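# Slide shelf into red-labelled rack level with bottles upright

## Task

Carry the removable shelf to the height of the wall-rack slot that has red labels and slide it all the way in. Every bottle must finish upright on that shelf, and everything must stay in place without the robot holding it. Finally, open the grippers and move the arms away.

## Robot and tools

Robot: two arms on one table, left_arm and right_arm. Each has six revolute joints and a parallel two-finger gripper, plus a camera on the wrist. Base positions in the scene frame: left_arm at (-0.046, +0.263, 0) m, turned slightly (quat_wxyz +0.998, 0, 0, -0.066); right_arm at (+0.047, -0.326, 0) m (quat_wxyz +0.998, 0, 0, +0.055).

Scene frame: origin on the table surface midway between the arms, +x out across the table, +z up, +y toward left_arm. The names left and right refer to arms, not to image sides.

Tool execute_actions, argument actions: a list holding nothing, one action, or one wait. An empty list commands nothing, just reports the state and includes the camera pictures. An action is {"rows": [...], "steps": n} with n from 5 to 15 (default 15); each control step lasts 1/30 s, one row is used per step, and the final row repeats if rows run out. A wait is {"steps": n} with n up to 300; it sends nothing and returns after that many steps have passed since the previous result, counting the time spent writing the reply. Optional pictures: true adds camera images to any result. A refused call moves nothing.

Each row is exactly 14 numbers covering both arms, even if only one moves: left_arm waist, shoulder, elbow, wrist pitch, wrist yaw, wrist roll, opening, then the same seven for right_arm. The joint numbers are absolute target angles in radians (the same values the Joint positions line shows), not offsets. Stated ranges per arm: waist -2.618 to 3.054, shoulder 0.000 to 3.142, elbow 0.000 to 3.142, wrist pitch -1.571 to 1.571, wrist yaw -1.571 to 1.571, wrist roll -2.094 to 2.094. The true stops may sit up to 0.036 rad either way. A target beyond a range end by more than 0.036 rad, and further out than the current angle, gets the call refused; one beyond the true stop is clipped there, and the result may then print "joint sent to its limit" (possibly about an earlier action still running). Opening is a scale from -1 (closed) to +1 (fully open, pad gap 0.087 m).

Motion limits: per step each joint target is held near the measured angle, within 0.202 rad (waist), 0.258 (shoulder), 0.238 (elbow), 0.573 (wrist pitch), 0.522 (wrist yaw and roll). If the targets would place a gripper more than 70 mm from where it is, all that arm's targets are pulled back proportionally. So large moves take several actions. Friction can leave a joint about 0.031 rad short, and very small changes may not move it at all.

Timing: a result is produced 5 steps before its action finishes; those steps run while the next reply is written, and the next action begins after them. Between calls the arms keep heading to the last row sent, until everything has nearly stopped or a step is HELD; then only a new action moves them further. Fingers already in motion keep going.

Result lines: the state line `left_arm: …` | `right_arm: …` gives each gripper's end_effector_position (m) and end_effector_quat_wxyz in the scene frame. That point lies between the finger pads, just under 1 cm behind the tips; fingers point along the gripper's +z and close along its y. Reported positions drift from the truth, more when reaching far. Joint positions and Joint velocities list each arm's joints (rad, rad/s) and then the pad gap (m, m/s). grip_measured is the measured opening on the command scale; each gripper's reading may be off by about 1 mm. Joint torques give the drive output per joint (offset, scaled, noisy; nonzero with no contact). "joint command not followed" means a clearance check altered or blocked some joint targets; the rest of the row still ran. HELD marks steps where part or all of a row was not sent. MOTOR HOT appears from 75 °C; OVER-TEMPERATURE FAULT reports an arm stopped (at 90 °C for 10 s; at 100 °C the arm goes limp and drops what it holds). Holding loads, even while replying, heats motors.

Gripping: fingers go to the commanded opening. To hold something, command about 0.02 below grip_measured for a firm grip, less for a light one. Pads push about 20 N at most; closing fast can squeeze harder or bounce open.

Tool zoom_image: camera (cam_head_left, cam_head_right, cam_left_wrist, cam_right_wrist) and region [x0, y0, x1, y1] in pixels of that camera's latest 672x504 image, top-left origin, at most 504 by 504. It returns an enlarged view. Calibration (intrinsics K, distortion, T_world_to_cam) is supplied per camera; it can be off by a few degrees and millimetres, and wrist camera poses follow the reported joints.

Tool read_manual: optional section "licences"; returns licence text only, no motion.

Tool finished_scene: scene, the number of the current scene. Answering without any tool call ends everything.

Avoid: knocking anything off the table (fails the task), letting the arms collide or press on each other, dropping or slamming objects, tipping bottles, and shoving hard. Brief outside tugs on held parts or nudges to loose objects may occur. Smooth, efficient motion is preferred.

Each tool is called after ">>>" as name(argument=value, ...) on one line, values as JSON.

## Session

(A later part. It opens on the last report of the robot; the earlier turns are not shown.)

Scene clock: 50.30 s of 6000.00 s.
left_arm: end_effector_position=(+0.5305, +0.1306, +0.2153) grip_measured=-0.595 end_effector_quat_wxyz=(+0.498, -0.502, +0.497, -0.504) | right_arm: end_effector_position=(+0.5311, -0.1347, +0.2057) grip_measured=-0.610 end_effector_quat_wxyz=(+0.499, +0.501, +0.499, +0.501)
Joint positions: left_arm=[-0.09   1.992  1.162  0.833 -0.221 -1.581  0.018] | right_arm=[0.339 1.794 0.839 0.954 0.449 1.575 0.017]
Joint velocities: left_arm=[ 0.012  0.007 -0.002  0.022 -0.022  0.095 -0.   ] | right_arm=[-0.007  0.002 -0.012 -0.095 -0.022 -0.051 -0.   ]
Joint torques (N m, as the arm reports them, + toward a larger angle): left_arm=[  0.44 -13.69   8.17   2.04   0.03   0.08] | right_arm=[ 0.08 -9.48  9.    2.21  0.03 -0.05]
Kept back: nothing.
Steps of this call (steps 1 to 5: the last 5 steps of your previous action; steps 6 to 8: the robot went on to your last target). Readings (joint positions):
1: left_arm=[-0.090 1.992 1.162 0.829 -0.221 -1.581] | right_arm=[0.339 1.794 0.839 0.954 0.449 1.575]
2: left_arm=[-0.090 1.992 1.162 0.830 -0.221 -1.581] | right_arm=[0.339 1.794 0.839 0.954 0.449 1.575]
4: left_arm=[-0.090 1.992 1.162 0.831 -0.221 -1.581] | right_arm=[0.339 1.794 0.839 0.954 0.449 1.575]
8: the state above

>>> execute_actions(actions=[{"rows":[[-0.09,1.956,1.19,0.873,-0.221,-1.588,-0.64,0.34,1.767,0.866,0.992,0.448,1.588,-0.65],[-0.09,1.952,1.192,0.876,-0.221,-1.59,-0.64,0.34,1.764,0.868,0.994,0.448,1.59,-0.65],[-0.09,1.948,1.192,0.878,-0.221,-1.59,-0.64,0.34,1.761,0.869,0.995,0.448,1.59,-0.65],[-0.09,1.945,1.192,0.878,-0.221,-1.59,-0.64,0.34,1.758,0.869,0.995,0.448,1.59,-0.65],[-0.09,1.942,1.192,0.878,-0.221,-1.59,-0.64,0.34,1.755,0.869,0.995,0.448,1.59,-0.65],[-0.09,1.94,1.192,0.878,-0.221,-1.59,-0.64,0.34,1.752,0.869,0.995,0.448,1.59,-0.65],[-0.09,1.938,1.192,0.878,-0.221,-1.59,-0.64,0.34,1.749,0.869,0.995,0.448,1.59,-0.65],[-0.09,1.936,1.192,0.878,-0.221,-1.59,-0.64,0.34,1.746,0.869,0.995,0.448,1.59,-0.65],[-0.09,1.934,1.192,0.878,-0.221,-1.59,-0.64,0.34,1.743,0.869,0.995,0.448,1.59,-0.65],[-0.09,1.932,1.192,0.878,-0.221,-1.59,-0.64,0.34,1.74,0.869,0.995,0.448,1.59,-0.65],[-0.09,1.93,1.192,0.878,-0.221,-1.59,-0.64,0.34,1.738,0.869,0.995,0.448,1.59,-0.65],[-0.09,1.928,1.192,0.878,-0.221,-1.59,-0.64,0.34,1.736,0.869,0.995,0.448,1.59,-0.65],[-0.09,1.926,1.192,0.878,-0.221,-1.59,-0.64,0.34,1.734,0.869,0.995,0.448,1.59,-0.65],[-0.09,1.924,1.192,0.878,-0.221,-1.59,-0.64,0.34,1.732,0.869,0.995,0.448,1.59,-0.65],[-0.09,1.922,1.192,0.878,-0.221,-1.59,-0.64,0.34,1.73,0.869,0.995,0.448,1.59,-0.65]]}])

>>> execute_actions(actions=[{"steps":12}])

Scene clock: 51.30 s of 6000.00 s.
left_arm: end_effector_position=(+0.5294, +0.1305, +0.2180) grip_measured=-0.595 end_effector_quat_wxyz=(+0.497, -0.502, +0.498, -0.504) | right_arm: end_effector_position=(+0.5299, -0.1353, +0.2083) grip_measured=-0.610 end_effector_quat_wxyz=(+0.498, +0.501, +0.501, +0.500)
Joint positions: left_arm=[-0.09   1.982  1.162  0.82  -0.219 -1.581  0.018] | right_arm=[0.339 1.78  0.839 0.936 0.449 1.575 0.017]
Joint velocities: left_arm=[-0.002 -0.051 -0.002  0.037 -0.066  0.037 -0.   ] | right_arm=[-0.017 -0.085 -0.017 -0.154 -0.022  0.037  0.001]
Joint torques (N m, as the arm reports them, + toward a larger angle): left_arm=[  0.46 -15.05   8.49   2.28  -0.01   0.  ] | right_arm=[  0.09 -10.12   9.39   2.53  -0.01  -0.02]
Steps of this call (steps 1 to 15: the robot went on to your last target; steps 16 to 20: nothing new was sent; steps 21 to 30: the first 10 steps of this action). Readings (joint positions):
21: left_arm=[-0.090 1.992 1.162 0.833 -0.221 -1.581] | right_arm=[0.339 1.793 0.839 0.954 0.449 1.575]
22: left_arm=[-0.090 1.992 1.162 0.833 -0.221 -1.581] | right_arm=[0.339 1.793 0.839 0.954 0.449 1.575]
24: left_arm=[-0.090 1.990 1.162 0.831 -0.221 -1.581] | right_arm=[0.339 1.791 0.839 0.952 0.449 1.575]
28: left_arm=[-0.090 1.985 1.162 0.824 -0.220 -1.581] | right_arm=[0.339 1.784 0.839 0.941 0.449 1.575]
30: the state above

Scene clock: 51.70 s of 6000.00 s.
left_arm: end_effector_position=(+0.5276, +0.1302, +0.2259) grip_measured=-0.595 end_effector_quat_wxyz=(+0.498, -0.498, +0.496, -0.507) | right_arm: end_effector_position=(+0.5282, -0.1356, +0.2156) grip_measured=-0.610 end_effector_quat_wxyz=(+0.499, +0.499, +0.497, +0.504)
Joint positions: left_arm=[-0.09   1.966  1.162  0.815 -0.216 -1.58   0.018] | right_arm=[0.339 1.762 0.839 0.93  0.447 1.575 0.017]
Joint velocities: left_arm=[-0.012  0.002  0.002 -0.037 -0.007  0.007  0.   ] | right_arm=[-0.007 -0.007 -0.002  0.022 -0.066  0.007  0.   ]
Joint torques (N m, as the arm reports them, + toward a larger angle): left_arm=[  0.48 -14.51   8.58   2.33  -0.03   0.03] | right_arm=[ 0.03 -9.91  9.46  2.52  0.03 -0.01]
Kept back: nothing.
Steps of this call (steps 1 to 5: the last 5 steps of your previous action; steps 6 to 12: the robot went on to your last target). Readings (joint positions):
1: left_arm=[-0.090 1.980 1.162 0.819 -0.219 -1.581] | right_arm=[0.339 1.777 0.839 0.934 0.449 1.575]
2: left_arm=[-0.090 1.978 1.162 0.818 -0.218 -1.581] | right_arm=[0.339 1.775 0.839 0.933 0.449 1.575]
4: left_arm=[-0.090 1.974 1.162 0.817 -0.217 -1.581] | right_arm=[0.339 1.770 0.839 0.931 0.448 1.575]
8: left_arm=[-0.090 1.966 1.162 0.817 -0.216 -1.581] | right_arm=[0.339 1.763 0.839 0.931 0.447 1.575]
12: the state above

>>> execute_actions(actions=[{"rows":[[-0.093,1.921,1.18,0.884,-0.225,-1.59,-0.64,0.345,1.729,0.856,0.999,0.455,1.59,-0.65],[-0.096,1.92,1.167,0.89,-0.229,-1.59,-0.64,0.35,1.728,0.843,1.002,0.462,1.59,-0.65],[-0.098,1.918,1.156,0.895,-0.233,-1.59,-0.64,0.354,1.726,0.832,1.005,0.469,1.59,-0.65],[-0.099,1.915,1.15,0.897,-0.235,-1.59,-0.64,0.356,1.723,0.827,1.005,0.473,1.59,-0.65],[-0.1,1.91,1.143,0.899,-0.237,-1.59,-0.64,0.358,1.718,0.821,1.006,0.477,1.59,-0.65],[-0.101,1.904,1.135,0.901,-0.238,-1.59,-0.64,0.36,1.713,0.815,1.006,0.48,1.59,-0.65],[-0.102,1.897,1.125,0.903,-0.24,-1.59,-0.64,0.363,1.706,0.807,1.006,0.483,1.59,-0.65],[-0.103,1.89,1.116,0.905,-0.241,-1.59,-0.64,0.366,1.7,0.8,1.007,0.486,1.59,-0.65],[-0.104,1.883,1.106,0.907,-0.242,-1.59,-0.64,0.369,1.693,0.793,1.007,0.489,1.59,-0.65],[-0.105,1.876,1.097,0.909,-0.244,-1.59,-0.64,0.372,1.687,0.785,1.007,0.492,1.59,-0.65],[-0.107,1.87,1.087,0.911,-0.245,-1.59,-0.64,0.375,1.68,0.778,1.008,0.496,1.59,-0.65],[-0.108,1.863,1.078,0.913,-0.246,-1.59,-0.64,0.378,1.673,0.771,1.008,0.499,1.59,-0.65],[-0.109,1.856,1.068,0.915,-0.248,-1.59,-0.64,0.381,1.667,0.763,1.008,0.502,1.59,-0.65],[-0.111,1.849,1.059,0.917,-0.249,-1.59,-0.64,0.384,1.66,0.756,1.009,0.506,1.59,-0.65],[-0.112,1.842,1.05,0.919,-0.25,-1.59,-0.64,0.387,1.653,0.749,1.009,0.509,1.59,-0.65]]}])

>>> execute_actions(actions=[{"rows":[[-0.113,1.835,1.04,0.921,-0.252,-1.59,-0.64,0.39,1.647,0.742,1.009,0.512,1.59,-0.65],[-0.115,1.828,1.031,0.923,-0.253,-1.59,-0.64,0.394,1.64,0.735,1.01,0.515,1.59,-0.65],[-0.116,1.821,1.022,0.925,-0.254,-1.59,-0.64,0.397,1.633,0.728,1.01,0.518,1.59,-0.65],[-0.117,1.814,1.013,0.927,-0.255,-1.59,-0.64,0.4,1.627,0.72,1.01,0.521,1.59,-0.65],[-0.119,1.807,1.003,0.929,-0.256,-1.59,-0.64,0.404,1.62,0.713,1.01,0.524,1.59,-0.65],[-0.12,1.8,0.994,0.93,-0.257,-1.59,-0.64,0.407,1.613,0.706,1.01,0.526,1.59,-0.65],[-0.121,1.794,0.986,0.931,-0.258,-1.59,-0.64,0.41,1.607,0.7,1.01,0.528,1.59,-0.65],[-0.122,1.788,0.978,0.932,-0.259,-1.59,-0.64,0.413,1.601,0.694,1.01,0.529,1.59,-0.65],[-0.123,1.783,0.971,0.933,-0.259,-1.59,-0.64,0.415,1.596,0.688,1.01,0.53,1.59,-0.65],[-0.124,1.78,0.967,0.933,-0.259,-1.59,-0.64,0.417,1.593,0.685,1.01,0.53,1.59,-0.65]]}])

>>> execute_actions(actions=[{"steps":5}], pictures=true)

Scene clock: 53.33 s of 6000.00 s.
left_arm: end_effector_position=(+0.5175, +0.1305, +0.2232) grip_measured=-0.595 end_effector_quat_wxyz=(+0.497, -0.502, +0.498, -0.503) | right_arm: end_effector_position=(+0.5179, -0.1351, +0.2133) grip_measured=-0.610 end_effector_quat_wxyz=(+0.499, +0.501, +0.500, +0.500)
Joint positions: left_arm=[-0.096  1.933  1.115  0.819 -0.227 -1.58   0.018] | right_arm=[0.356 1.732 0.802 0.929 0.467 1.575 0.017]
Joint velocities: left_arm=[-0.022 -0.222 -0.286  0.037  0.007 -0.066  0.001] | right_arm=[ 0.081 -0.198 -0.203 -0.037  0.081 -0.066 -0.001]
Joint torques (N m, as the arm reports them, + toward a larger angle): left_arm=[  0.01 -14.16   6.25   2.53  -0.08   0.04] | right_arm=[ 1.01 -9.81  6.76  2.6   0.15  0.  ]
Steps of this call (steps 1 to 30: the robot went on to your last target; steps 31 to 39: nothing new was sent; steps 40 to 49: the first 10 steps of this action). Readings (joint positions):
40: left_arm=[-0.090 1.966 1.162 0.814 -0.216 -1.580] | right_arm=[0.339 1.762 0.839 0.929 0.446 1.575]
41: left_arm=[-0.090 1.966 1.162 0.814 -0.216 -1.580] | right_arm=[0.340 1.762 0.839 0.929 0.447 1.575]
43: left_arm=[-0.091 1.966 1.162 0.814 -0.219 -1.580] | right_arm=[0.342 1.762 0.839 0.929 0.451 1.575]
47: left_arm=[-0.094 1.948 1.135 0.817 -0.224 -1.580] | right_arm=[0.350 1.745 0.818 0.929 0.461 1.575]
49: the state above

Scene clock: 53.83 s of 6000.00 s.
left_arm: end_effector_position=(+0.4862, +0.1313, +0.2243) grip_measured=-0.595 end_effector_quat_wxyz=(+0.497, -0.503, +0.498, -0.502) | right_arm: end_effector_position=(+0.4871, -0.1347, +0.2149) grip_measured=-0.610 end_effector_quat_wxyz=(+0.498, +0.501, +0.501, +0.500)
Joint positions: left_arm=[-0.115  1.829  0.98   0.847 -0.247 -1.58   0.018] | right_arm=[0.402 1.631 0.698 0.929 0.512 1.575 0.017]
Joint velocities: left_arm=[-0.027 -0.149 -0.183  0.007 -0.022  0.007 -0.001] | right_arm=[ 0.061 -0.139 -0.164 -0.051  0.066 -0.066 -0.001]
Joint torques (N m, as the arm reports them, + toward a larger angle): left_arm=[  0.03 -12.8    6.12   2.52  -0.04   0.02] | right_arm=[ 1.04 -8.56  6.76  2.62  0.13 -0.01]
Steps of this call (steps 1 to 5: the last 5 steps of your previous action; steps 6 to 15: the first 10 steps of this action). Readings (joint positions):
6: left_arm=[-0.104 1.890 1.059 0.831 -0.235 -1.580] | right_arm=[0.374 1.690 0.759 0.929 0.486 1.575]
7: left_arm=[-0.105 1.883 1.050 0.833 -0.237 -1.580] | right_arm=[0.378 1.683 0.752 0.929 0.489 1.575]
9: left_arm=[-0.108 1.869 1.032 0.838 -0.240 -1.580] | right_arm=[0.384 1.670 0.738 0.929 0.495 1.575]
13: left_arm=[-0.112 1.841 0.995 0.844 -0.245 -1.580] | right_arm=[0.397 1.643 0.710 0.929 0.507 1.575]
15: the state above

Scene clock: 54.00 s of 6000.00 s.
left_arm: end_effector_position=(+0.4839, +0.1311, +0.2247) grip_measured=-0.595 end_effector_quat_wxyz=(+0.498, -0.503, +0.498, -0.502) | right_arm: end_effector_position=(+0.4849, -0.1348, +0.2152) grip_measured=-0.610 end_effector_quat_wxyz=(+0.499, +0.501, +0.501, +0.500)
Joint positions: left_arm=[-0.117  1.822  0.97   0.85  -0.249 -1.58   0.018] | right_arm=[0.406 1.624 0.691 0.929 0.517 1.575 0.017]
Joint velocities: left_arm=[-0.027  0.002  0.007 -0.037  0.037  0.037 -0.001] | right_arm=[-0.007  0.007 -0.042 -0.051  0.066  0.022 -0.   ]
Joint torques (N m, as the arm reports them, + toward a larger angle): left_arm=[ -0.14 -12.7    5.94   2.51  -0.08   0.02] | right_arm=[ 0.95 -8.61  6.55  2.61  0.17 -0.01]
Kept back: nothing.
Steps of this call (steps 1 to 5: the last 5 steps of your previous action). Readings (joint positions):
1: left_arm=[-0.115 1.825 0.974 0.848 -0.248 -1.580] | right_arm=[0.404 1.627 0.694 0.929 0.513 1.575]
2: left_arm=[-0.116 1.823 0.972 0.849 -0.249 -1.580] | right_arm=[0.405 1.625 0.692 0.929 0.515 1.575]
4: left_arm=[-0.117 1.822 0.970 0.850 -0.249 -1.580] | right_arm=[0.406 1.624 0.691 0.929 0.516 1.575]
5: the state above
camera_calibration (this result's frames):
cam_left_wrist: T_world_to_cam=[[0.00830666, 0.0121516, 0.999892, -0.23323], [-0.772798, -0.634495, 0.014131, 0.471275], [0.634598, -0.772832, 0.00412019, -0.0659938], [0, 0, 0, 1]] pos_world=[0.408017, 0.250853, 0.226817]
cam_right_wrist: T_world_to_cam=[[0.00641841, 0.00553106, -0.999964, 0.213047], [-0.767356, 0.64122, -0.00137862, 0.480568], [0.641189, 0.767337, 0.0083599, -0.0708555], [0, 0, 0, 1]] pos_world=[0.412831, -0.254958, 0.214294]

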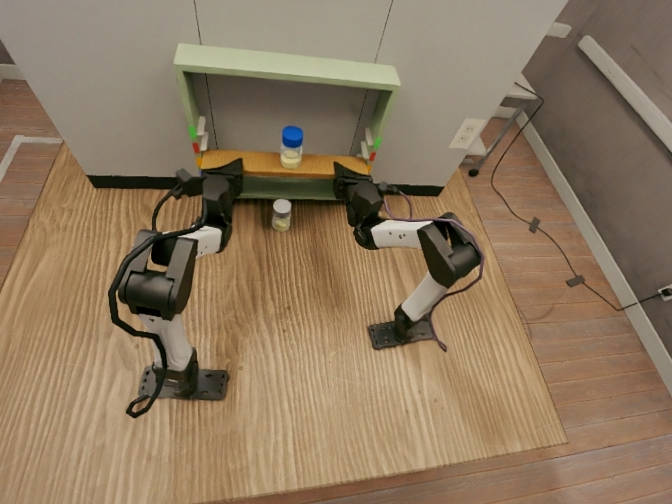

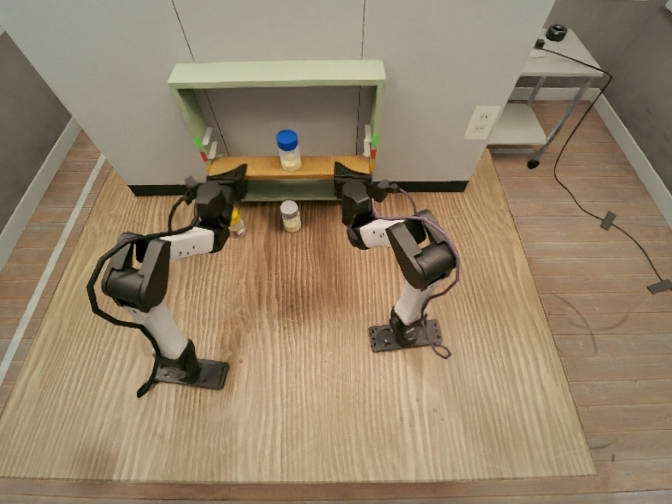

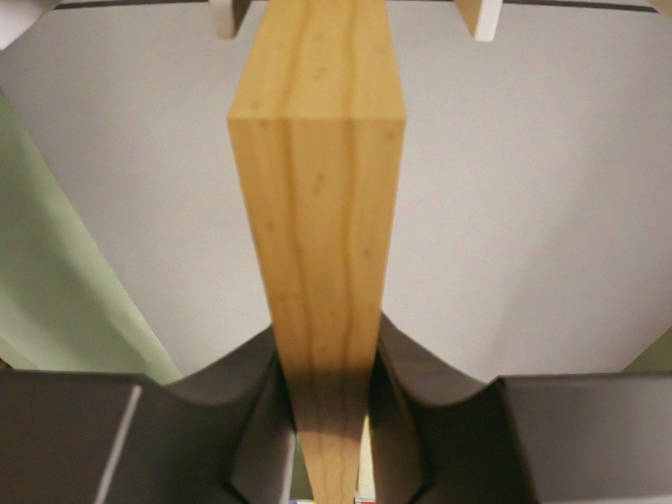

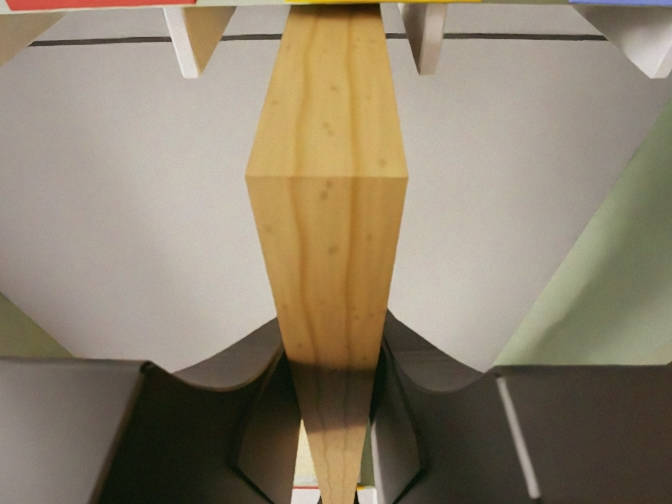

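>>> execute_actions(actions=[{"rows":[[-0.125,1.777,0.965,0.935,-0.261,-1.59,-0.64,0.419,1.59,0.683,1.01,0.535,1.59,-0.65],[-0.126,1.773,0.96,0.937,-0.263,-1.59,-0.64,0.421,1.586,0.679,1.01,0.54,1.59,-0.65],[-0.127,1.767,0.952,0.939,-0.265,-1.59,-0.64,0.424,1.581,0.673,1.01,0.545,1.59,-0.65],[-0.128,1.76,0.943,0.941,-0.267,-1.59,-0.64,0.428,1.574,0.665,1.01,0.549,1.59,-0.65],[-0.13,1.753,0.934,0.943,-0.268,-1.59,-0.64,0.432,1.567,0.658,1.01,0.553,1.59,-0.65],[-0.132,1.746,0.925,0.945,-0.27,-1.59,-0.64,0.436,1.56,0.651,1.01,0.557,1.59,-0.65],[-0.133,1.739,0.916,0.946,-0.272,-1.59,-0.64,0.44,1.553,0.644,1.01,0.561,1.59,-0.65],[-0.135,1.732,0.907,0.948,-0.273,-1.59,-0.64,0.444,1.546,0.637,1.01,0.565,1.59,-0.65],[-0.137,1.725,0.898,0.95,-0.275,-1.59,-0.64,0.448,1.539,0.63,1.01,0.57,1.59,-0.65],[-0.138,1.718,0.889,0.951,-0.277,-1.59,-0.64,0.452,1.532,0.623,1.01,0.574,1.59,-0.65],[-0.14,1.711,0.88,0.953,-0.279,-1.59,-0.64,0.456,1.525,0.616,1.01,0.578,1.59,-0.65],[-0.142,1.704,0.871,0.955,-0.281,-1.59,-0.64,0.461,1.518,0.609,1.01,0.583,1.59,-0.65],[-0.144,1.697,0.862,0.956,-0.282,-1.59,-0.64,0.465,1.511,0.602,1.01,0.587,1.59,-0.65],[-0.145,1.69,0.853,0.958,-0.284,-1.59,-0.64,0.469,1.504,0.595,1.01,0.592,1.59,-0.65],[-0.147,1.683,0.844,0.959,-0.286,-1.59,-0.64,0.474,1.497,0.588,1.01,0.596,1.59,-0.65]]}])

>>> execute_actions(actions=[{"rows":[[-0.149,1.676,0.835,0.961,-0.288,-1.59,-0.64,0.478,1.49,0.581,1.01,0.6,1.59,-0.65],[-0.151,1.669,0.827,0.962,-0.29,-1.59,-0.64,0.483,1.483,0.574,1.01,0.604,1.59,-0.65],[-0.153,1.662,0.818,0.963,-0.291,-1.59,-0.64,0.487,1.476,0.567,1.01,0.607,1.59,-0.65],[-0.155,1.655,0.81,0.964,-0.292,-1.59,-0.64,0.491,1.469,0.56,1.01,0.61,1.59,-0.65],[-0.156,1.649,0.802,0.965,-0.293,-1.59,-0.64,0.495,1.463,0.554,1.01,0.612,1.59,-0.65],[-0.158,1.644,0.796,0.966,-0.294,-1.59,-0.64,0.498,1.458,0.549,1.01,0.613,1.59,-0.65],[-0.159,1.64,0.792,0.966,-0.294,-1.59,-0.64,0.5,1.454,0.546,1.01,0.614,1.59,-0.65],[-0.159,1.638,0.789,0.966,-0.294,-1.59,-0.64,0.502,1.452,0.544,1.01,0.614,1.59,-0.65]],"steps":13}])

>>> execute_actions(actions=[{"steps":5}], pictures=true)

Scene clock: 55.40 s of 6000.00 s.
left_arm: end_effector_position=(+0.4687, +0.1316, +0.2242) grip_measured=-0.595 end_effector_quat_wxyz=(+0.497, -0.503, +0.498, -0.501) | right_arm: end_effector_position=(+0.4695, -0.1347, +0.2149) grip_measured=-0.610 end_effector_quat_wxyz=(+0.499, +0.502, +0.501, +0.499)
Joint positions: left_arm=[-0.127  1.772  0.907  0.862 -0.261 -1.58   0.018] | right_arm=[0.434 1.575 0.64  0.929 0.546 1.575 0.017]
Joint velocities: left_arm=[-0.037 -0.227 -0.252  0.066 -0.007 -0.051 -0.   ] | right_arm=[ 0.105 -0.203 -0.168 -0.037  0.11  -0.022  0.   ]
Joint torques (N m, as the arm reports them, + toward a larger angle): left_arm=[  0.   -12.17   6.07   2.5   -0.08   0.02] | right_arm=[ 1.2  -7.96  6.51  2.6   0.14 -0.01]
Steps of this call (steps 1 to 15: the robot went on to your last target; steps 16 to 32: nothing new was sent; steps 33 to 42: the first 10 steps of this action). Readings (joint positions):
33: left_arm=[-0.117 1.822 0.970 0.850 -0.250 -1.580] | right_arm=[0.406 1.624 0.691 0.929 0.517 1.575]
34: left_arm=[-0.117 1.822 0.970 0.850 -0.250 -1.580] | right_arm=[0.407 1.624 0.691 0.929 0.518 1.575]
36: left_arm=[-0.118 1.816 0.962 0.853 -0.251 -1.580] | right_arm=[0.411 1.617 0.684 0.929 0.523 1.575]
40: left_arm=[-0.124 1.787 0.925 0.858 -0.257 -1.580] | right_arm=[0.426 1.589 0.654 0.929 0.537 1.575]
42: the state above

Scene clock: 55.83 s of 6000.00 s.
left_arm: end_effector_position=(+0.4416, +0.1315, +0.2239) grip_measured=-0.595 end_effector_quat_wxyz=(+0.498, -0.503, +0.498, -0.501) | right_arm: end_effector_position=(+0.4423, -0.1349, +0.2149) grip_measured=-0.610 end_effector_quat_wxyz=(+0.499, +0.501, +0.500, +0.500)
Joint positions: left_arm=[-0.149  1.683  0.798  0.882 -0.283 -1.58   0.018] | right_arm=[0.486 1.486 0.554 0.929 0.597 1.575 0.017]
Joint velocities: left_arm=[-0.022 -0.129 -0.139  0.022 -0.081  0.022  0.   ] | right_arm=[ 0.061 -0.134 -0.095 -0.022  0.139 -0.007 -0.   ]
Joint torques (N m, as the arm reports them, + toward a larger angle): left_arm=[ -0.34 -11.08   6.16   2.49  -0.04   0.02] | right_arm=[ 1.09 -7.1   6.79  2.6   0.13  0.  ]
Steps of this call (steps 1 to 5: the last 5 steps of your previous action; steps 6 to 13: the first 8 steps of this action). Readings (joint positions):
6: left_arm=[-0.137 1.728 0.854 0.873 -0.272 -1.580] | right_arm=[0.459 1.531 0.599 0.929 0.571 1.575]
7: left_arm=[-0.139 1.721 0.845 0.875 -0.274 -1.580] | right_arm=[0.463 1.524 0.592 0.929 0.576 1.575]
9: left_arm=[-0.143 1.707 0.827 0.878 -0.277 -1.580] | right_arm=[0.472 1.510 0.577 0.929 0.584 1.575]
13: the state above

Scene clock: 56.00 s of 6000.00 s.
left_arm: end_effector_position=(+0.4400, +0.1315, +0.2245) grip_measured=-0.595 end_effector_quat_wxyz=(+0.498, -0.503, +0.497, -0.501) | right_arm: end_effector_position=(+0.4407, -0.1350, +0.2153) grip_measured=-0.610 end_effector_quat_wxyz=(+0.499, +0.502, +0.499, +0.500)
Joint positions: left_arm=[-0.15   1.677  0.792  0.884 -0.285 -1.58   0.018] | right_arm=[0.49  1.48  0.549 0.929 0.602 1.575 0.017]
Joint velocities: left_arm=[-0.007 -0.017 -0.007  0.081  0.037 -0.007 -0.   ] | right_arm=[ 0.002  0.002  0.012 -0.051 -0.022  0.007  0.001]
Joint torques (N m, as the arm reports them, + toward a larger angle): left_arm=[ -0.23 -11.09   5.8    2.49  -0.07   0.02] | right_arm=[ 1.13 -7.3   6.55  2.61  0.17  0.  ]
Kept back: nothing.
Steps of this call (steps 1 to 5: the last 5 steps of your previous action). Readings (joint positions):
1: left_arm=[-0.149 1.680 0.794 0.883 -0.284 -1.580] | right_arm=[0.488 1.483 0.551 0.929 0.599 1.575]
2: left_arm=[-0.150 1.678 0.792 0.883 -0.285 -1.580] | right_arm=[0.489 1.481 0.550 0.929 0.601 1.575]
4: left_arm=[-0.150 1.677 0.792 0.884 -0.285 -1.580] | right_arm=[0.490 1.480 0.549 0.929 0.602 1.575]
5: the state above
camera_calibration (this result's frames):
cam_left_wrist: T_world_to_cam=[[0.00863788, 0.0120374, 0.99989, -0.232731], [-0.771339, -0.636264, 0.0143233, 0.437137], [0.636366, -0.771378, 0.00378898, -0.0387238], [0, 0, 0, 1]] pos_world=[0.363833, 0.251065, 0.226591]
cam_right_wrist: T_world_to_cam=[[0.00819391, 0.00629054, -0.999947, 0.212792], [-0.765883, 0.642976, -0.00223103, 0.44656], [0.642928, 0.765861, 0.0100863, -0.0437685], [0, 0, 0, 1]] pos_world=[0.368409, -0.254945, 0.214218]

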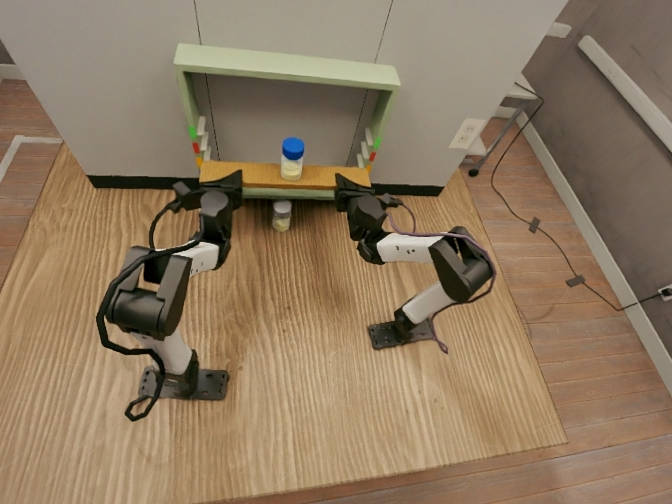

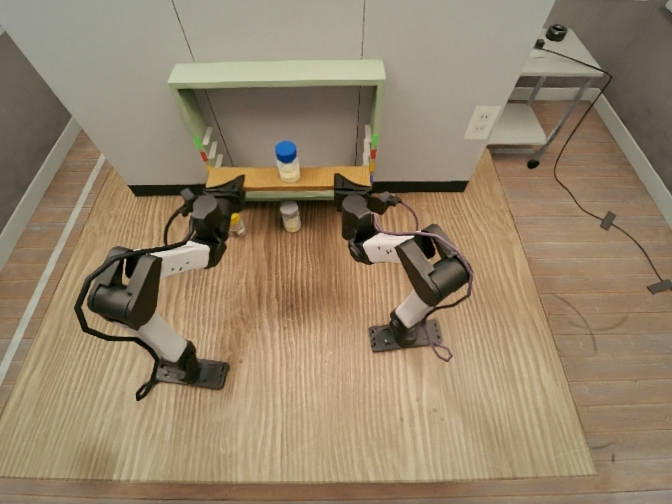

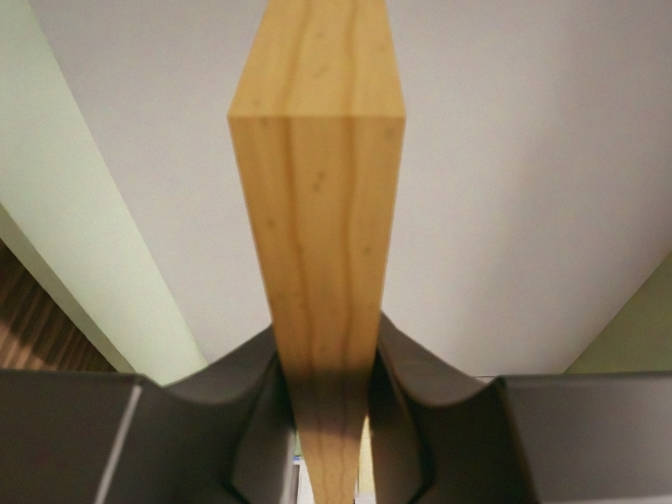

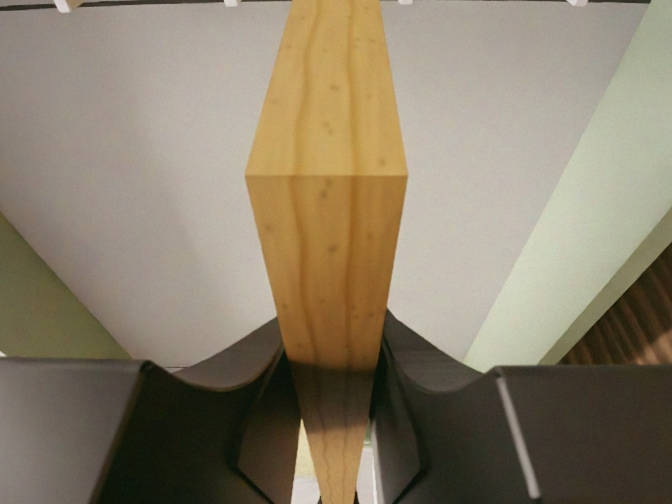

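>>> execute_actions(actions=[])

Scene clock: 57.07 s of 6000.00 s.
left_arm: end_effector_position=(+0.4400, +0.1315, +0.2245) grip_measured=-0.595 end_effector_quat_wxyz=(+0.498, -0.503, +0.497, -0.501) | right_arm: end_effector_position=(+0.4407, -0.1349, +0.2153) grip_measured=-0.610 end_effector_quat_wxyz=(+0.499, +0.502, +0.499, +0.500)
Joint positions: left_arm=[-0.15   1.677  0.792  0.884 -0.285 -1.58   0.018] | right_arm=[0.49  1.48  0.549 0.929 0.603 1.575 0.017]
Joint velocities: left_arm=[ 0.007 -0.012 -0.007  0.051  0.007 -0.037 -0.   ] | right_arm=[-0.012 -0.007 -0.017 -0.139  0.037 -0.037 -0.001]
Joint torques (N m, as the arm reports them, + toward a larger angle): left_arm=[ -0.19 -11.07   5.87   2.5   -0.07   0.02] | right_arm=[ 1.31 -7.27  6.62  2.6   0.15 -0.01]
Kept back: nothing.
Steps of this call (steps 1 to 15: the robot went on to your last target; steps 16 to 32: nothing new was sent). Readings (joint positions):
1: left_arm=[-0.150 1.677 0.792 0.884 -0.285 -1.580] | right_arm=[0.490 1.480 0.549 0.929 0.603 1.575]
2: left_arm=[-0.150 1.677 0.792 0.884 -0.285 -1.580] | right_arm=[0.490 1.480 0.549 0.929 0.603 1.575]
4: left_arm=[-0.150 1.677 0.792 0.884 -0.285 -1.580] | right_arm=[0.490 1.480 0.549 0.929 0.603 1.575]
8: left_arm=[-0.150 1.677 0.792 0.884 -0.285 -1.580] | right_arm=[0.490 1.480 0.549 0.929 0.603 1.575]
32: the state above
All arms were judged still, so your last target was given up. Only a new action makes them travel on or press farther. Fingers that are still opening or closing keep moving.
camera_calibration (this result's frames):
cam_left_wrist: T_world_to_cam=[[0.00863788, 0.0120374, 0.99989, -0.232731], [-0.771339, -0.636264, 0.0143233, 0.437137], [0.636366, -0.771378, 0.00378898, -0.0387238], [0, 0, 0, 1]] pos_world=[0.363833, 0.251065, 0.226591]
cam_right_wrist: T_world_to_cam=[[0.0081944, 0.00628983, -0.999947, 0.212791], [-0.765883, 0.642976, -0.00223186, 0.446463], [0.642928, 0.765861, 0.0100861, -0.0437956], [0, 0, 0, 1]] pos_world=[0.368352, -0.254862, 0.214218]

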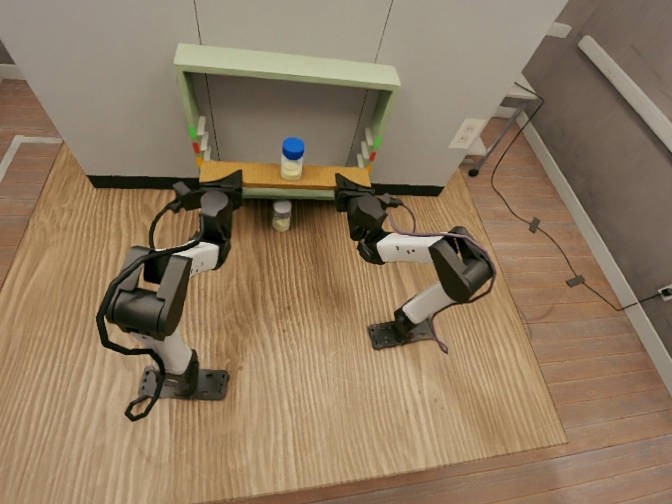

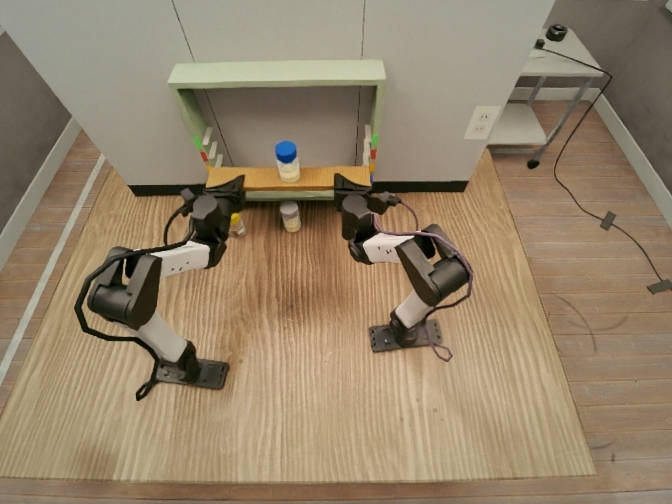

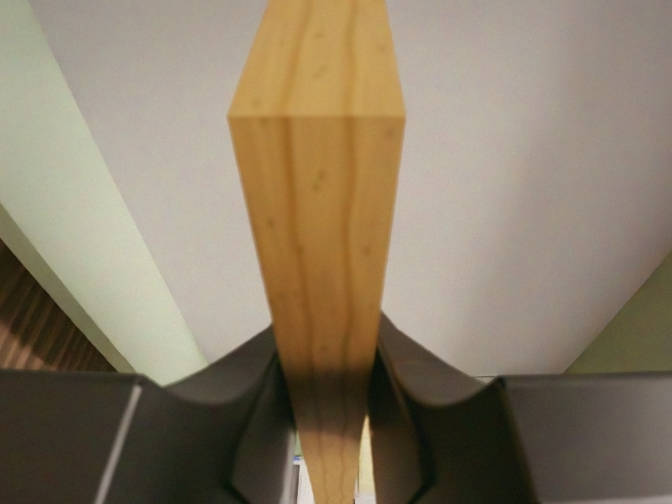

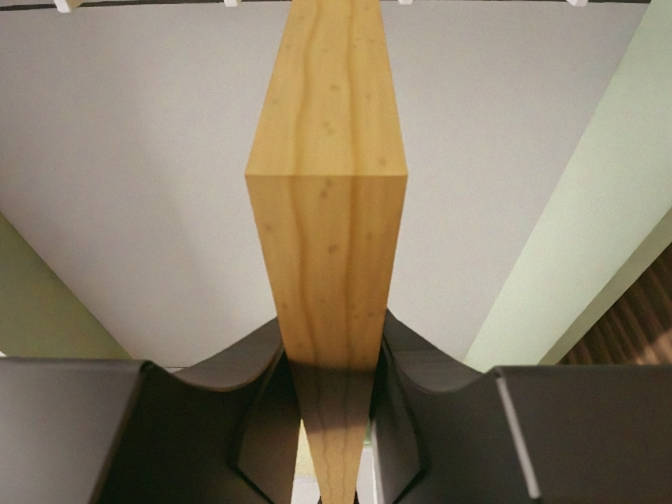

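>>> execute_actions(actions=[{"rows":[[-0.157,1.638,0.805,0.952,-0.292,-1.59,-0.64,0.499,1.451,0.561,0.996,0.611,1.59,-0.65],[-0.155,1.638,0.821,0.937,-0.289,-1.59,-0.64,0.496,1.450,0.578,0.980,0.608,1.59,-0.65],[-0.152,1.637,0.837,0.922,-0.286,-1.59,-0.64,0.493,1.450,0.594,0.963,0.604,1.59,-0.65],[-0.152,1.631,0.842,0.911,-0.286,-1.59,-0.64,0.493,1.443,0.599,0.950,0.604,1.59,-0.65],[-0.152,1.625,0.846,0.900,-0.286,-1.59,-0.64,0.493,1.436,0.604,0.937,0.604,1.59,-0.65],[-0.152,1.619,0.851,0.889,-0.286,-1.59,-0.64,0.493,1.429,0.609,0.924,0.604,1.59,-0.65],[-0.152,1.614,0.856,0.879,-0.286,-1.59,-0.64,0.493,1.422,0.614,0.912,0.604,1.59,-0.65],[-0.152,1.608,0.860,0.869,-0.286,-1.59,-0.64,0.493,1.415,0.620,0.900,0.604,1.59,-0.65],[-0.152,1.603,0.865,0.859,-0.286,-1.59,-0.64,0.493,1.408,0.625,0.888,0.604,1.59,-0.65],[-0.152,1.597,0.870,0.849,-0.286,-1.59,-0.64,0.493,1.401,0.630,0.877,0.604,1.59,-0.65],[-0.152,1.592,0.875,0.839,-0.286,-1.59,-0.64,0.493,1.395,0.636,0.865,0.604,1.59,-0.65],[-0.152,1.587,0.880,0.829,-0.286,-1.59,-0.64,0.493,1.388,0.641,0.853,0.604,1.59,-0.65],[-0.152,1.582,0.885,0.819,-0.286,-1.59,-0.64,0.493,1.382,0.647,0.842,0.604,1.59,-0.65],[-0.152,1.577,0.890,0.809,-0.286,-1.59,-0.64,0.493,1.376,0.652,0.830,0.604,1.59,-0.65],[-0.152,1.572,0.895,0.799,-0.286,-1.59,-0.64,0.493,1.370,0.658,0.818,0.604,1.59,-0.65]]}])

>>> execute_actions(actions=[{"rows":[[-0.152,1.567,0.900,0.789,-0.286,-1.59,-0.64,0.493,1.364,0.664,0.807,0.604,1.59,-0.65],[-0.152,1.563,0.906,0.779,-0.286,-1.59,-0.64,0.493,1.359,0.670,0.796,0.604,1.59,-0.65],[-0.152,1.558,0.911,0.770,-0.286,-1.59,-0.64,0.493,1.353,0.676,0.785,0.604,1.59,-0.65],[-0.152,1.554,0.917,0.760,-0.286,-1.59,-0.64,0.493,1.348,0.682,0.774,0.604,1.59,-0.65],[-0.152,1.550,0.922,0.750,-0.286,-1.59,-0.64,0.493,1.343,0.688,0.763,0.604,1.59,-0.65],[-0.152,1.546,0.928,0.741,-0.286,-1.59,-0.64,0.493,1.338,0.694,0.752,0.604,1.59,-0.65],[-0.152,1.542,0.933,0.731,-0.286,-1.59,-0.64,0.493,1.333,0.700,0.741,0.604,1.59,-0.65],[-0.152,1.538,0.939,0.721,-0.286,-1.59,-0.64,0.493,1.328,0.706,0.730,0.604,1.59,-0.65],[-0.152,1.534,0.944,0.714,-0.286,-1.59,-0.64,0.493,1.323,0.712,0.722,0.604,1.59,-0.65],[-0.152,1.530,0.950,0.710,-0.286,-1.59,-0.64,0.493,1.319,0.718,0.718,0.604,1.59,-0.65],[-0.152,1.526,0.956,0.710,-0.286,-1.59,-0.64,0.493,1.314,0.724,0.718,0.604,1.59,-0.65],[-0.152,1.522,0.961,0.710,-0.286,-1.59,-0.64,0.493,1.310,0.731,0.718,0.604,1.59,-0.65]],"steps":15}])

>>> execute_actions(actions=[{"steps":12}], pictures=true)

Scene clock: 59.37 s of 6000.00 s.
left_arm: end_effector_position=(+0.4403, +0.1312, +0.2313) grip_measured=-0.595 end_effector_quat_wxyz=(+0.494, -0.506, +0.501, -0.498) | right_arm: end_effector_position=(+0.4408, -0.1348, +0.2225) grip_measured=-0.610 end_effector_quat_wxyz=(+0.497, +0.504, +0.504, +0.495)
Joint positions: left_arm=[-0.15   1.652  0.815  0.821 -0.284 -1.584  0.018] | right_arm=[0.49  1.446 0.575 0.853 0.603 1.579 0.017]
Joint velocities: left_arm=[-0.012 -0.217  0.173 -0.286 -0.022 -0.022 -0.001] | right_arm=[ 0.002 -0.237  0.183 -0.242  0.066  0.051 -0.   ]
Joint torques (N m, as the arm reports them, + toward a larger angle): left_arm=[  0.19 -11.23   9.67   2.35  -0.04   0.03] | right_arm=[ 0.23 -7.27 10.69  2.49  0.   -0.1 ]
Steps of this call (steps 1 to 59: nothing new was sent; steps 60 to 69: the first 10 steps of this action). Readings (joint positions):
60: left_arm=[-0.150 1.677 0.792 0.884 -0.285 -1.580] | right_arm=[0.490 1.480 0.549 0.929 0.603 1.575]
61: left_arm=[-0.150 1.677 0.792 0.883 -0.285 -1.580] | right_arm=[0.490 1.480 0.549 0.928 0.603 1.575]
63: left_arm=[-0.150 1.677 0.792 0.877 -0.285 -1.580] | right_arm=[0.490 1.479 0.549 0.920 0.603 1.575]
67: left_arm=[-0.150 1.665 0.804 0.839 -0.283 -1.584] | right_arm=[0.490 1.461 0.562 0.875 0.603 1.579]
69: the state above

Scene clock: 59.87 s of 6000.00 s.
left_arm: end_effector_position=(+0.4401, +0.1313, +0.2700) grip_measured=-0.595 end_effector_quat_wxyz=(+0.498, -0.502, +0.498, -0.502) | right_arm: end_effector_position=(+0.4408, -0.1348, +0.2606) grip_measured=-0.610 end_effector_quat_wxyz=(+0.498, +0.503, +0.499, +0.500)
Joint positions: left_arm=[-0.15   1.578  0.895  0.683 -0.284 -1.579  0.018] | right_arm=[0.49  1.357 0.663 0.691 0.603 1.578 0.017]
Joint velocities: left_arm=[ 0.002 -0.095  0.168 -0.315 -0.037  0.037 -0.   ] | right_arm=[-0.002 -0.125  0.154 -0.315 -0.007 -0.022 -0.001]
Joint torques (N m, as the arm reports them, + toward a larger angle): left_arm=[  0.39 -10.72  10.01   2.39   0.     0.01] | right_arm=[ 0.12 -7.03 11.32  2.46  0.02 -0.06]
Steps of this call (steps 1 to 5: the last 5 steps of your previous action; steps 6 to 15: the first 10 steps of this action). Readings (joint positions):
6: left_arm=[-0.150 1.613 0.849 0.770 -0.284 -1.580] | right_arm=[0.490 1.402 0.612 0.793 0.603 1.578]
7: left_arm=[-0.150 1.608 0.855 0.761 -0.284 -1.579] | right_arm=[0.490 1.396 0.618 0.782 0.603 1.578]
9: left_arm=[-0.150 1.600 0.865 0.741 -0.284 -1.579] | right_arm=[0.490 1.385 0.630 0.759 0.603 1.578]
13: left_arm=[-0.150 1.585 0.885 0.701 -0.284 -1.579] | right_arm=[0.490 1.366 0.652 0.712 0.603 1.578]
15: the state above

Scene clock: 60.27 s of 6000.00 s.
left_arm: end_effector_position=(+0.4393, +0.1312, +0.2834) grip_measured=-0.595 end_effector_quat_wxyz=(+0.501, -0.499, +0.495, -0.505) | right_arm: end_effector_position=(+0.4406, -0.1349, +0.2730) grip_measured=-0.610 end_effector_quat_wxyz=(+0.500, +0.501, +0.495, +0.504)
Joint positions: left_arm=[-0.15   1.558  0.92   0.65  -0.282 -1.575  0.018] | right_arm=[0.49  1.337 0.69  0.656 0.603 1.574 0.017]
Joint velocities: left_arm=[ 0.002 -0.002 -0.007 -0.066 -0.081 -0.007 -0.   ] | right_arm=[ 0.007 -0.002  0.002 -0.095 -0.066 -0.066 -0.   ]
Joint torques (N m, as the arm reports them, + toward a larger angle): left_arm=[  0.33 -10.32   9.72   2.37  -0.01  -0.06] | right_arm=[ 0.31 -6.6  11.08  2.42  0.04  0.  ]
Kept back: nothing.
Steps of this call (steps 1 to 5: the last 5 steps of your previous action; steps 6 to 12: the robot went on to your last target). Readings (joint positions):
1: left_arm=[-0.150 1.574 0.901 0.675 -0.284 -1.579] | right_arm=[0.490 1.353 0.669 0.682 0.603 1.578]
2: left_arm=[-0.150 1.570 0.907 0.669 -0.284 -1.579] | right_arm=[0.490 1.348 0.675 0.675 0.603 1.578]
4: left_arm=[-0.150 1.563 0.915 0.662 -0.283 -1.578] | right_arm=[0.490 1.342 0.684 0.667 0.603 1.577]
8: left_arm=[-0.150 1.558 0.920 0.659 -0.282 -1.575] | right_arm=[0.490 1.337 0.690 0.664 0.603 1.574]
12: the state above
camera_calibration (this result's frames):
cam_left_wrist: T_world_to_cam=[[-0.00488467, 0.010613, 0.999932, -0.285543], [-0.773133, -0.634237, 0.00295487, 0.439348], [0.634225, -0.773066, 0.0113033, -0.0397615], [0, 0, 0, 1]] pos_world=[0.363497, 0.250943, 0.284675]
cam_right_wrist: T_world_to_cam=[[0.0179475, 0.0125922, -0.99976, 0.26699], [-0.765844, 0.643002, -0.00564949, 0.447489], [0.642776, 0.765761, 0.0211839, -0.0472755], [0, 0, 0, 1]] pos_world=[0.368303, -0.254896, 0.270455]

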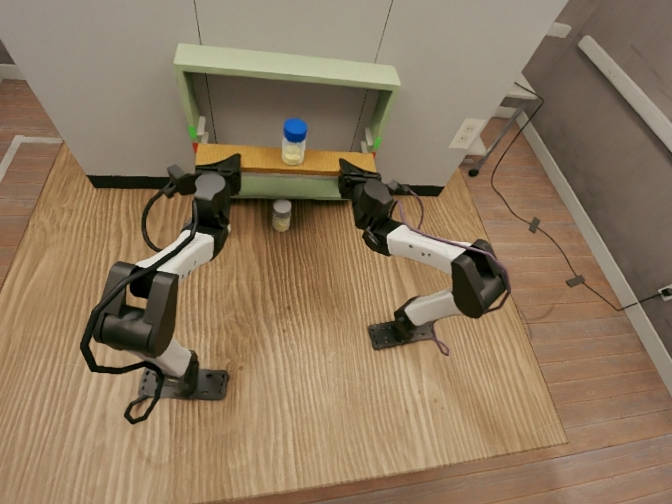

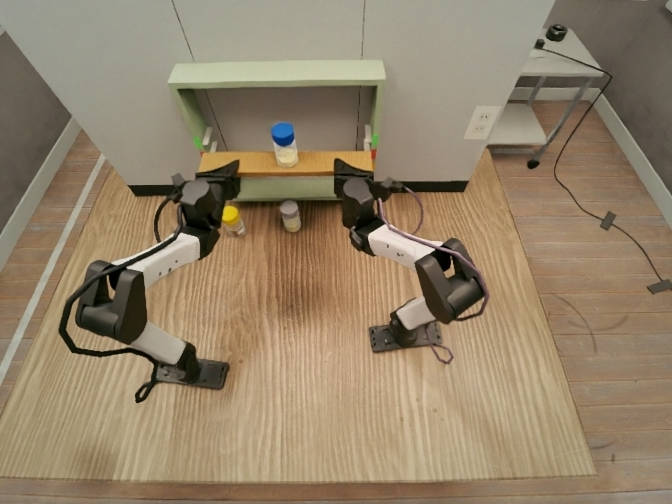

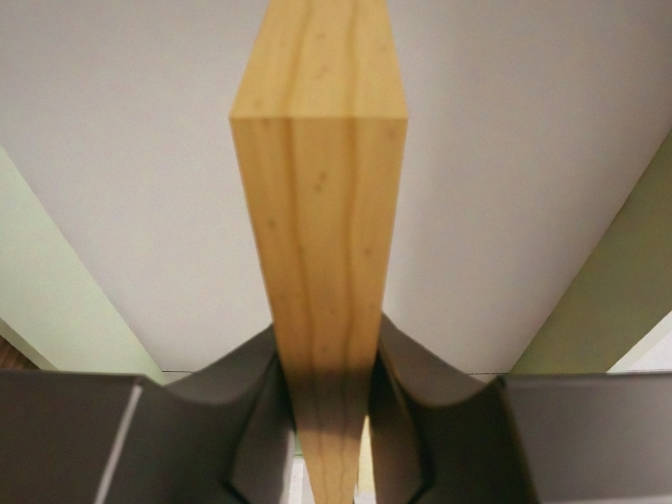

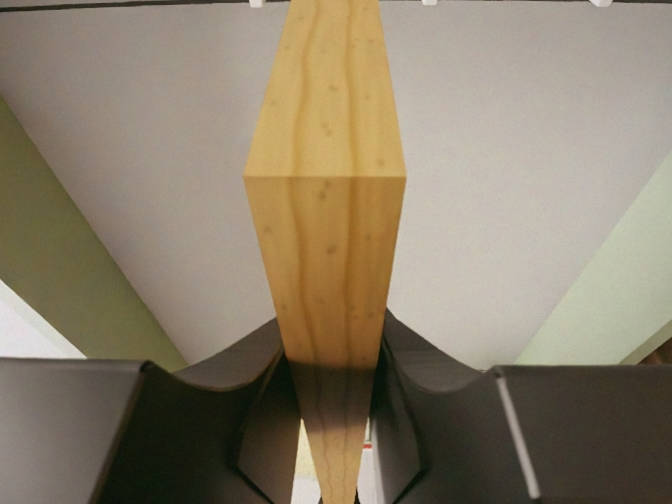

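>>> execute_actions(actions=[{"rows":[[-0.149,1.534,0.961,0.710,-0.280,-1.585,-0.64,0.489,1.319,0.731,0.728,0.597,1.585,-0.65],[-0.145,1.546,0.961,0.710,-0.274,-1.585,-0.64,0.485,1.328,0.731,0.738,0.588,1.585,-0.65],[-0.142,1.557,0.961,0.709,-0.267,-1.585,-0.64,0.481,1.336,0.731,0.746,0.579,1.585,-0.65],[-0.1406,1.5636,0.9664,0.709,-0.2654,-1.585,-0.64,0.4773,1.3425,0.7346,0.748,0.575,1.585,-0.65],[-0.139,1.570,0.973,0.709,-0.264,-1.585,-0.64,0.4736,1.349,0.739,0.750,0.5715,1.585,-0.65],[-0.138,1.577,0.979,0.709,-0.2626,-1.585,-0.64,0.470,1.355,0.744,0.751,0.568,1.585,-0.65],[-0.136,1.583,0.986,0.709,-0.261,-1.585,-0.64,0.466,1.362,0.749,0.753,0.564,1.585,-0.65],[-0.135,1.590,0.992,0.708,-0.260,-1.585,-0.64,0.463,1.368,0.754,0.754,0.561,1.585,-0.65],[-0.134,1.596,0.999,0.708,-0.2585,-1.585,-0.64,0.459,1.375,0.758,0.755,0.557,1.585,-0.65],[-0.132,1.603,1.006,0.708,-0.257,-1.585,-0.64,0.456,1.381,0.763,0.757,0.554,1.585,-0.65],[-0.131,1.609,1.012,0.707,-0.256,-1.585,-0.64,0.452,1.388,0.768,0.758,0.550,1.585,-0.65],[-0.130,1.616,1.019,0.707,-0.2545,-1.585,-0.64,0.449,1.394,0.773,0.759,0.547,1.585,-0.65],[-0.128,1.622,1.026,0.706,-0.2535,-1.585,-0.64,0.445,1.400,0.778,0.760,0.5455,1.585,-0.65],[-0.127,1.629,1.033,0.706,-0.2535,-1.585,-0.64,0.442,1.407,0.783,0.760,0.5455,1.585,-0.65],[-0.1255,1.635,1.039,0.706,-0.2535,-1.585,-0.64,0.438,1.413,0.788,0.760,0.5455,1.585,-0.65]]}])

>>> execute_actions(actions=[{"steps":11}], pictures=true)

Scene clock: 62.10 s of 6000.00 s.
left_arm: end_effector_position=(+0.4487, +0.1312, +0.2796) grip_measured=-0.595 end_effector_quat_wxyz=(+0.499, -0.500, +0.498, -0.503) | right_arm: end_effector_position=(+0.4498, -0.1347, +0.2695) grip_measured=-0.610 end_effector_quat_wxyz=(+0.500, +0.501, +0.498, +0.501)
Joint positions: left_arm=[-0.142  1.594  0.95   0.647 -0.273 -1.575  0.018] | right_arm=[0.471 1.373 0.711 0.662 0.584 1.574 0.017]
Joint velocities: left_arm=[ 0.042  0.217  0.183 -0.007  0.066  0.022  0.   ] | right_arm=[-0.09   0.208  0.139  0.081 -0.007 -0.007 -0.   ]
Joint torques (N m, as the arm reports them, + toward a larger angle): left_arm=[ 1.01 -8.23  9.79  2.3   0.13  0.01] | right_arm=[-0.85 -5.1  11.4   2.72 -0.13 -0.05]
Steps of this call (steps 1 to 30: the robot went on to your last target; steps 31 to 45: nothing new was sent; steps 46 to 55: the first 10 steps of this action). Readings (joint positions):
46: left_arm=[-0.150 1.558 0.920 0.648 -0.282 -1.575] | right_arm=[0.490 1.337 0.690 0.655 0.603 1.574]
47: left_arm=[-0.150 1.558 0.920 0.648 -0.282 -1.575] | right_arm=[0.490 1.337 0.690 0.655 0.602 1.574]
49: left_arm=[-0.149 1.558 0.920 0.648 -0.280 -1.575] | right_arm=[0.489 1.338 0.690 0.655 0.600 1.574]
53: left_arm=[-0.144 1.578 0.937 0.647 -0.275 -1.575] | right_arm=[0.479 1.358 0.701 0.661 0.590 1.574]
55: the state above

Scene clock: 62.47 s of 6000.00 s.
left_arm: end_effector_position=(+0.4612, +0.1311, +0.2774) grip_measured=-0.595 end_effector_quat_wxyz=(+0.498, -0.501, +0.499, -0.502) | right_arm: end_effector_position=(+0.4620, -0.1347, +0.2678) grip_measured=-0.610 end_effector_quat_wxyz=(+0.499, +0.502, +0.500, +0.499)
Joint positions: left_arm=[-0.132  1.641  0.995  0.646 -0.263 -1.576  0.018] | right_arm=[0.448 1.417 0.744 0.669 0.561 1.574 0.017]
Joint velocities: left_arm=[ 0.012  0.007  0.007 -0.066 -0.051  0.022  0.   ] | right_arm=[ 0.002  0.002 -0.027  0.037  0.022 -0.037 -0.   ]
Joint torques (N m, as the arm reports them, + toward a larger angle): left_arm=[ 1.07 -8.7   9.87  2.28  0.15  0.05] | right_arm=[-1.01 -5.69 11.37  2.69 -0.13 -0.04]
Kept back: nothing.
Steps of this call (steps 1 to 5: the last 5 steps of your previous action; steps 6 to 11: the robot went on to your last target). Readings (joint positions):
1: left_arm=[-0.140 1.601 0.957 0.647 -0.271 -1.575] | right_arm=[0.468 1.380 0.716 0.663 0.580 1.574]
2: left_arm=[-0.139 1.608 0.963 0.647 -0.270 -1.575] | right_arm=[0.464 1.387 0.721 0.664 0.577 1.574]
4: left_arm=[-0.136 1.622 0.977 0.646 -0.267 -1.575] | right_arm=[0.457 1.400 0.730 0.666 0.571 1.574]
8: left_arm=[-0.133 1.640 0.994 0.646 -0.264 -1.576] | right_arm=[0.448 1.416 0.744 0.669 0.562 1.574]
11: the state above
camera_calibration (this result's frames):
cam_left_wrist: T_world_to_cam=[[0.00794824, 0.00803225, 0.999936, -0.285013], [-0.773771, -0.633365, 0.0112382, 0.454075], [0.633415, -0.773811, 0.00118099, -0.0504024], [0, 0, 0, 1]] pos_world=[0.385541, 0.250883, 0.279951]
cam_right_wrist: T_world_to_cam=[[0.00685072, 0.00517489, -0.999963, 0.26555], [-0.765641, 0.643265, -0.00191644, 0.462652], [0.643231, 0.765626, 0.00836893, -0.0578871], [0, 0, 0, 1]] pos_world=[0.389641, -0.254662, 0.266911]

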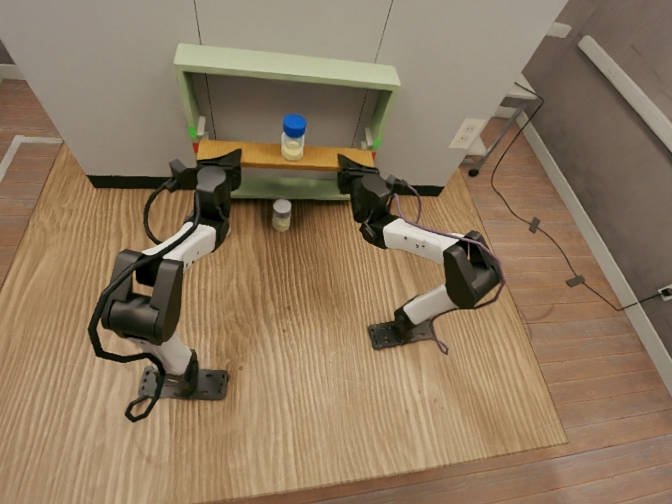

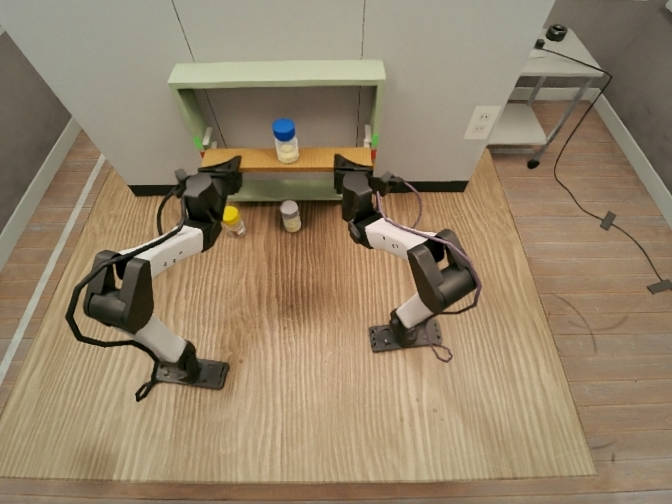

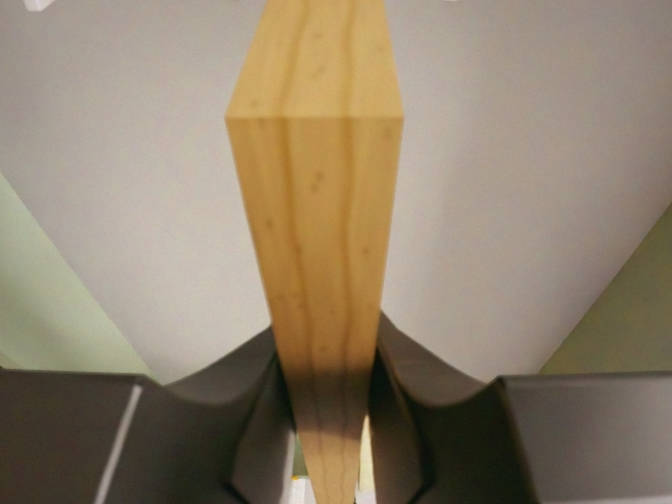

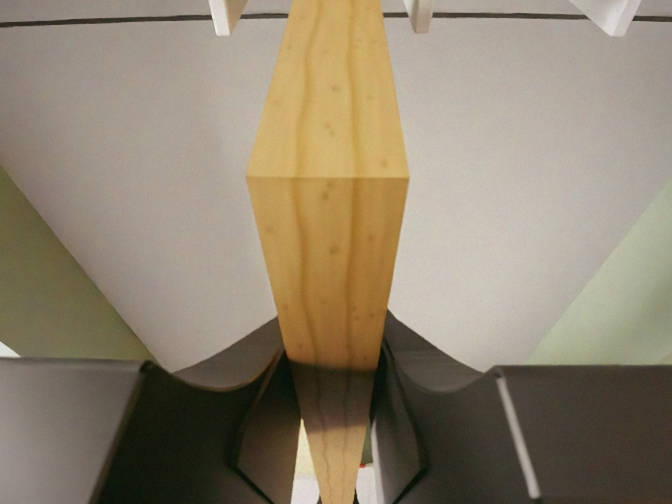

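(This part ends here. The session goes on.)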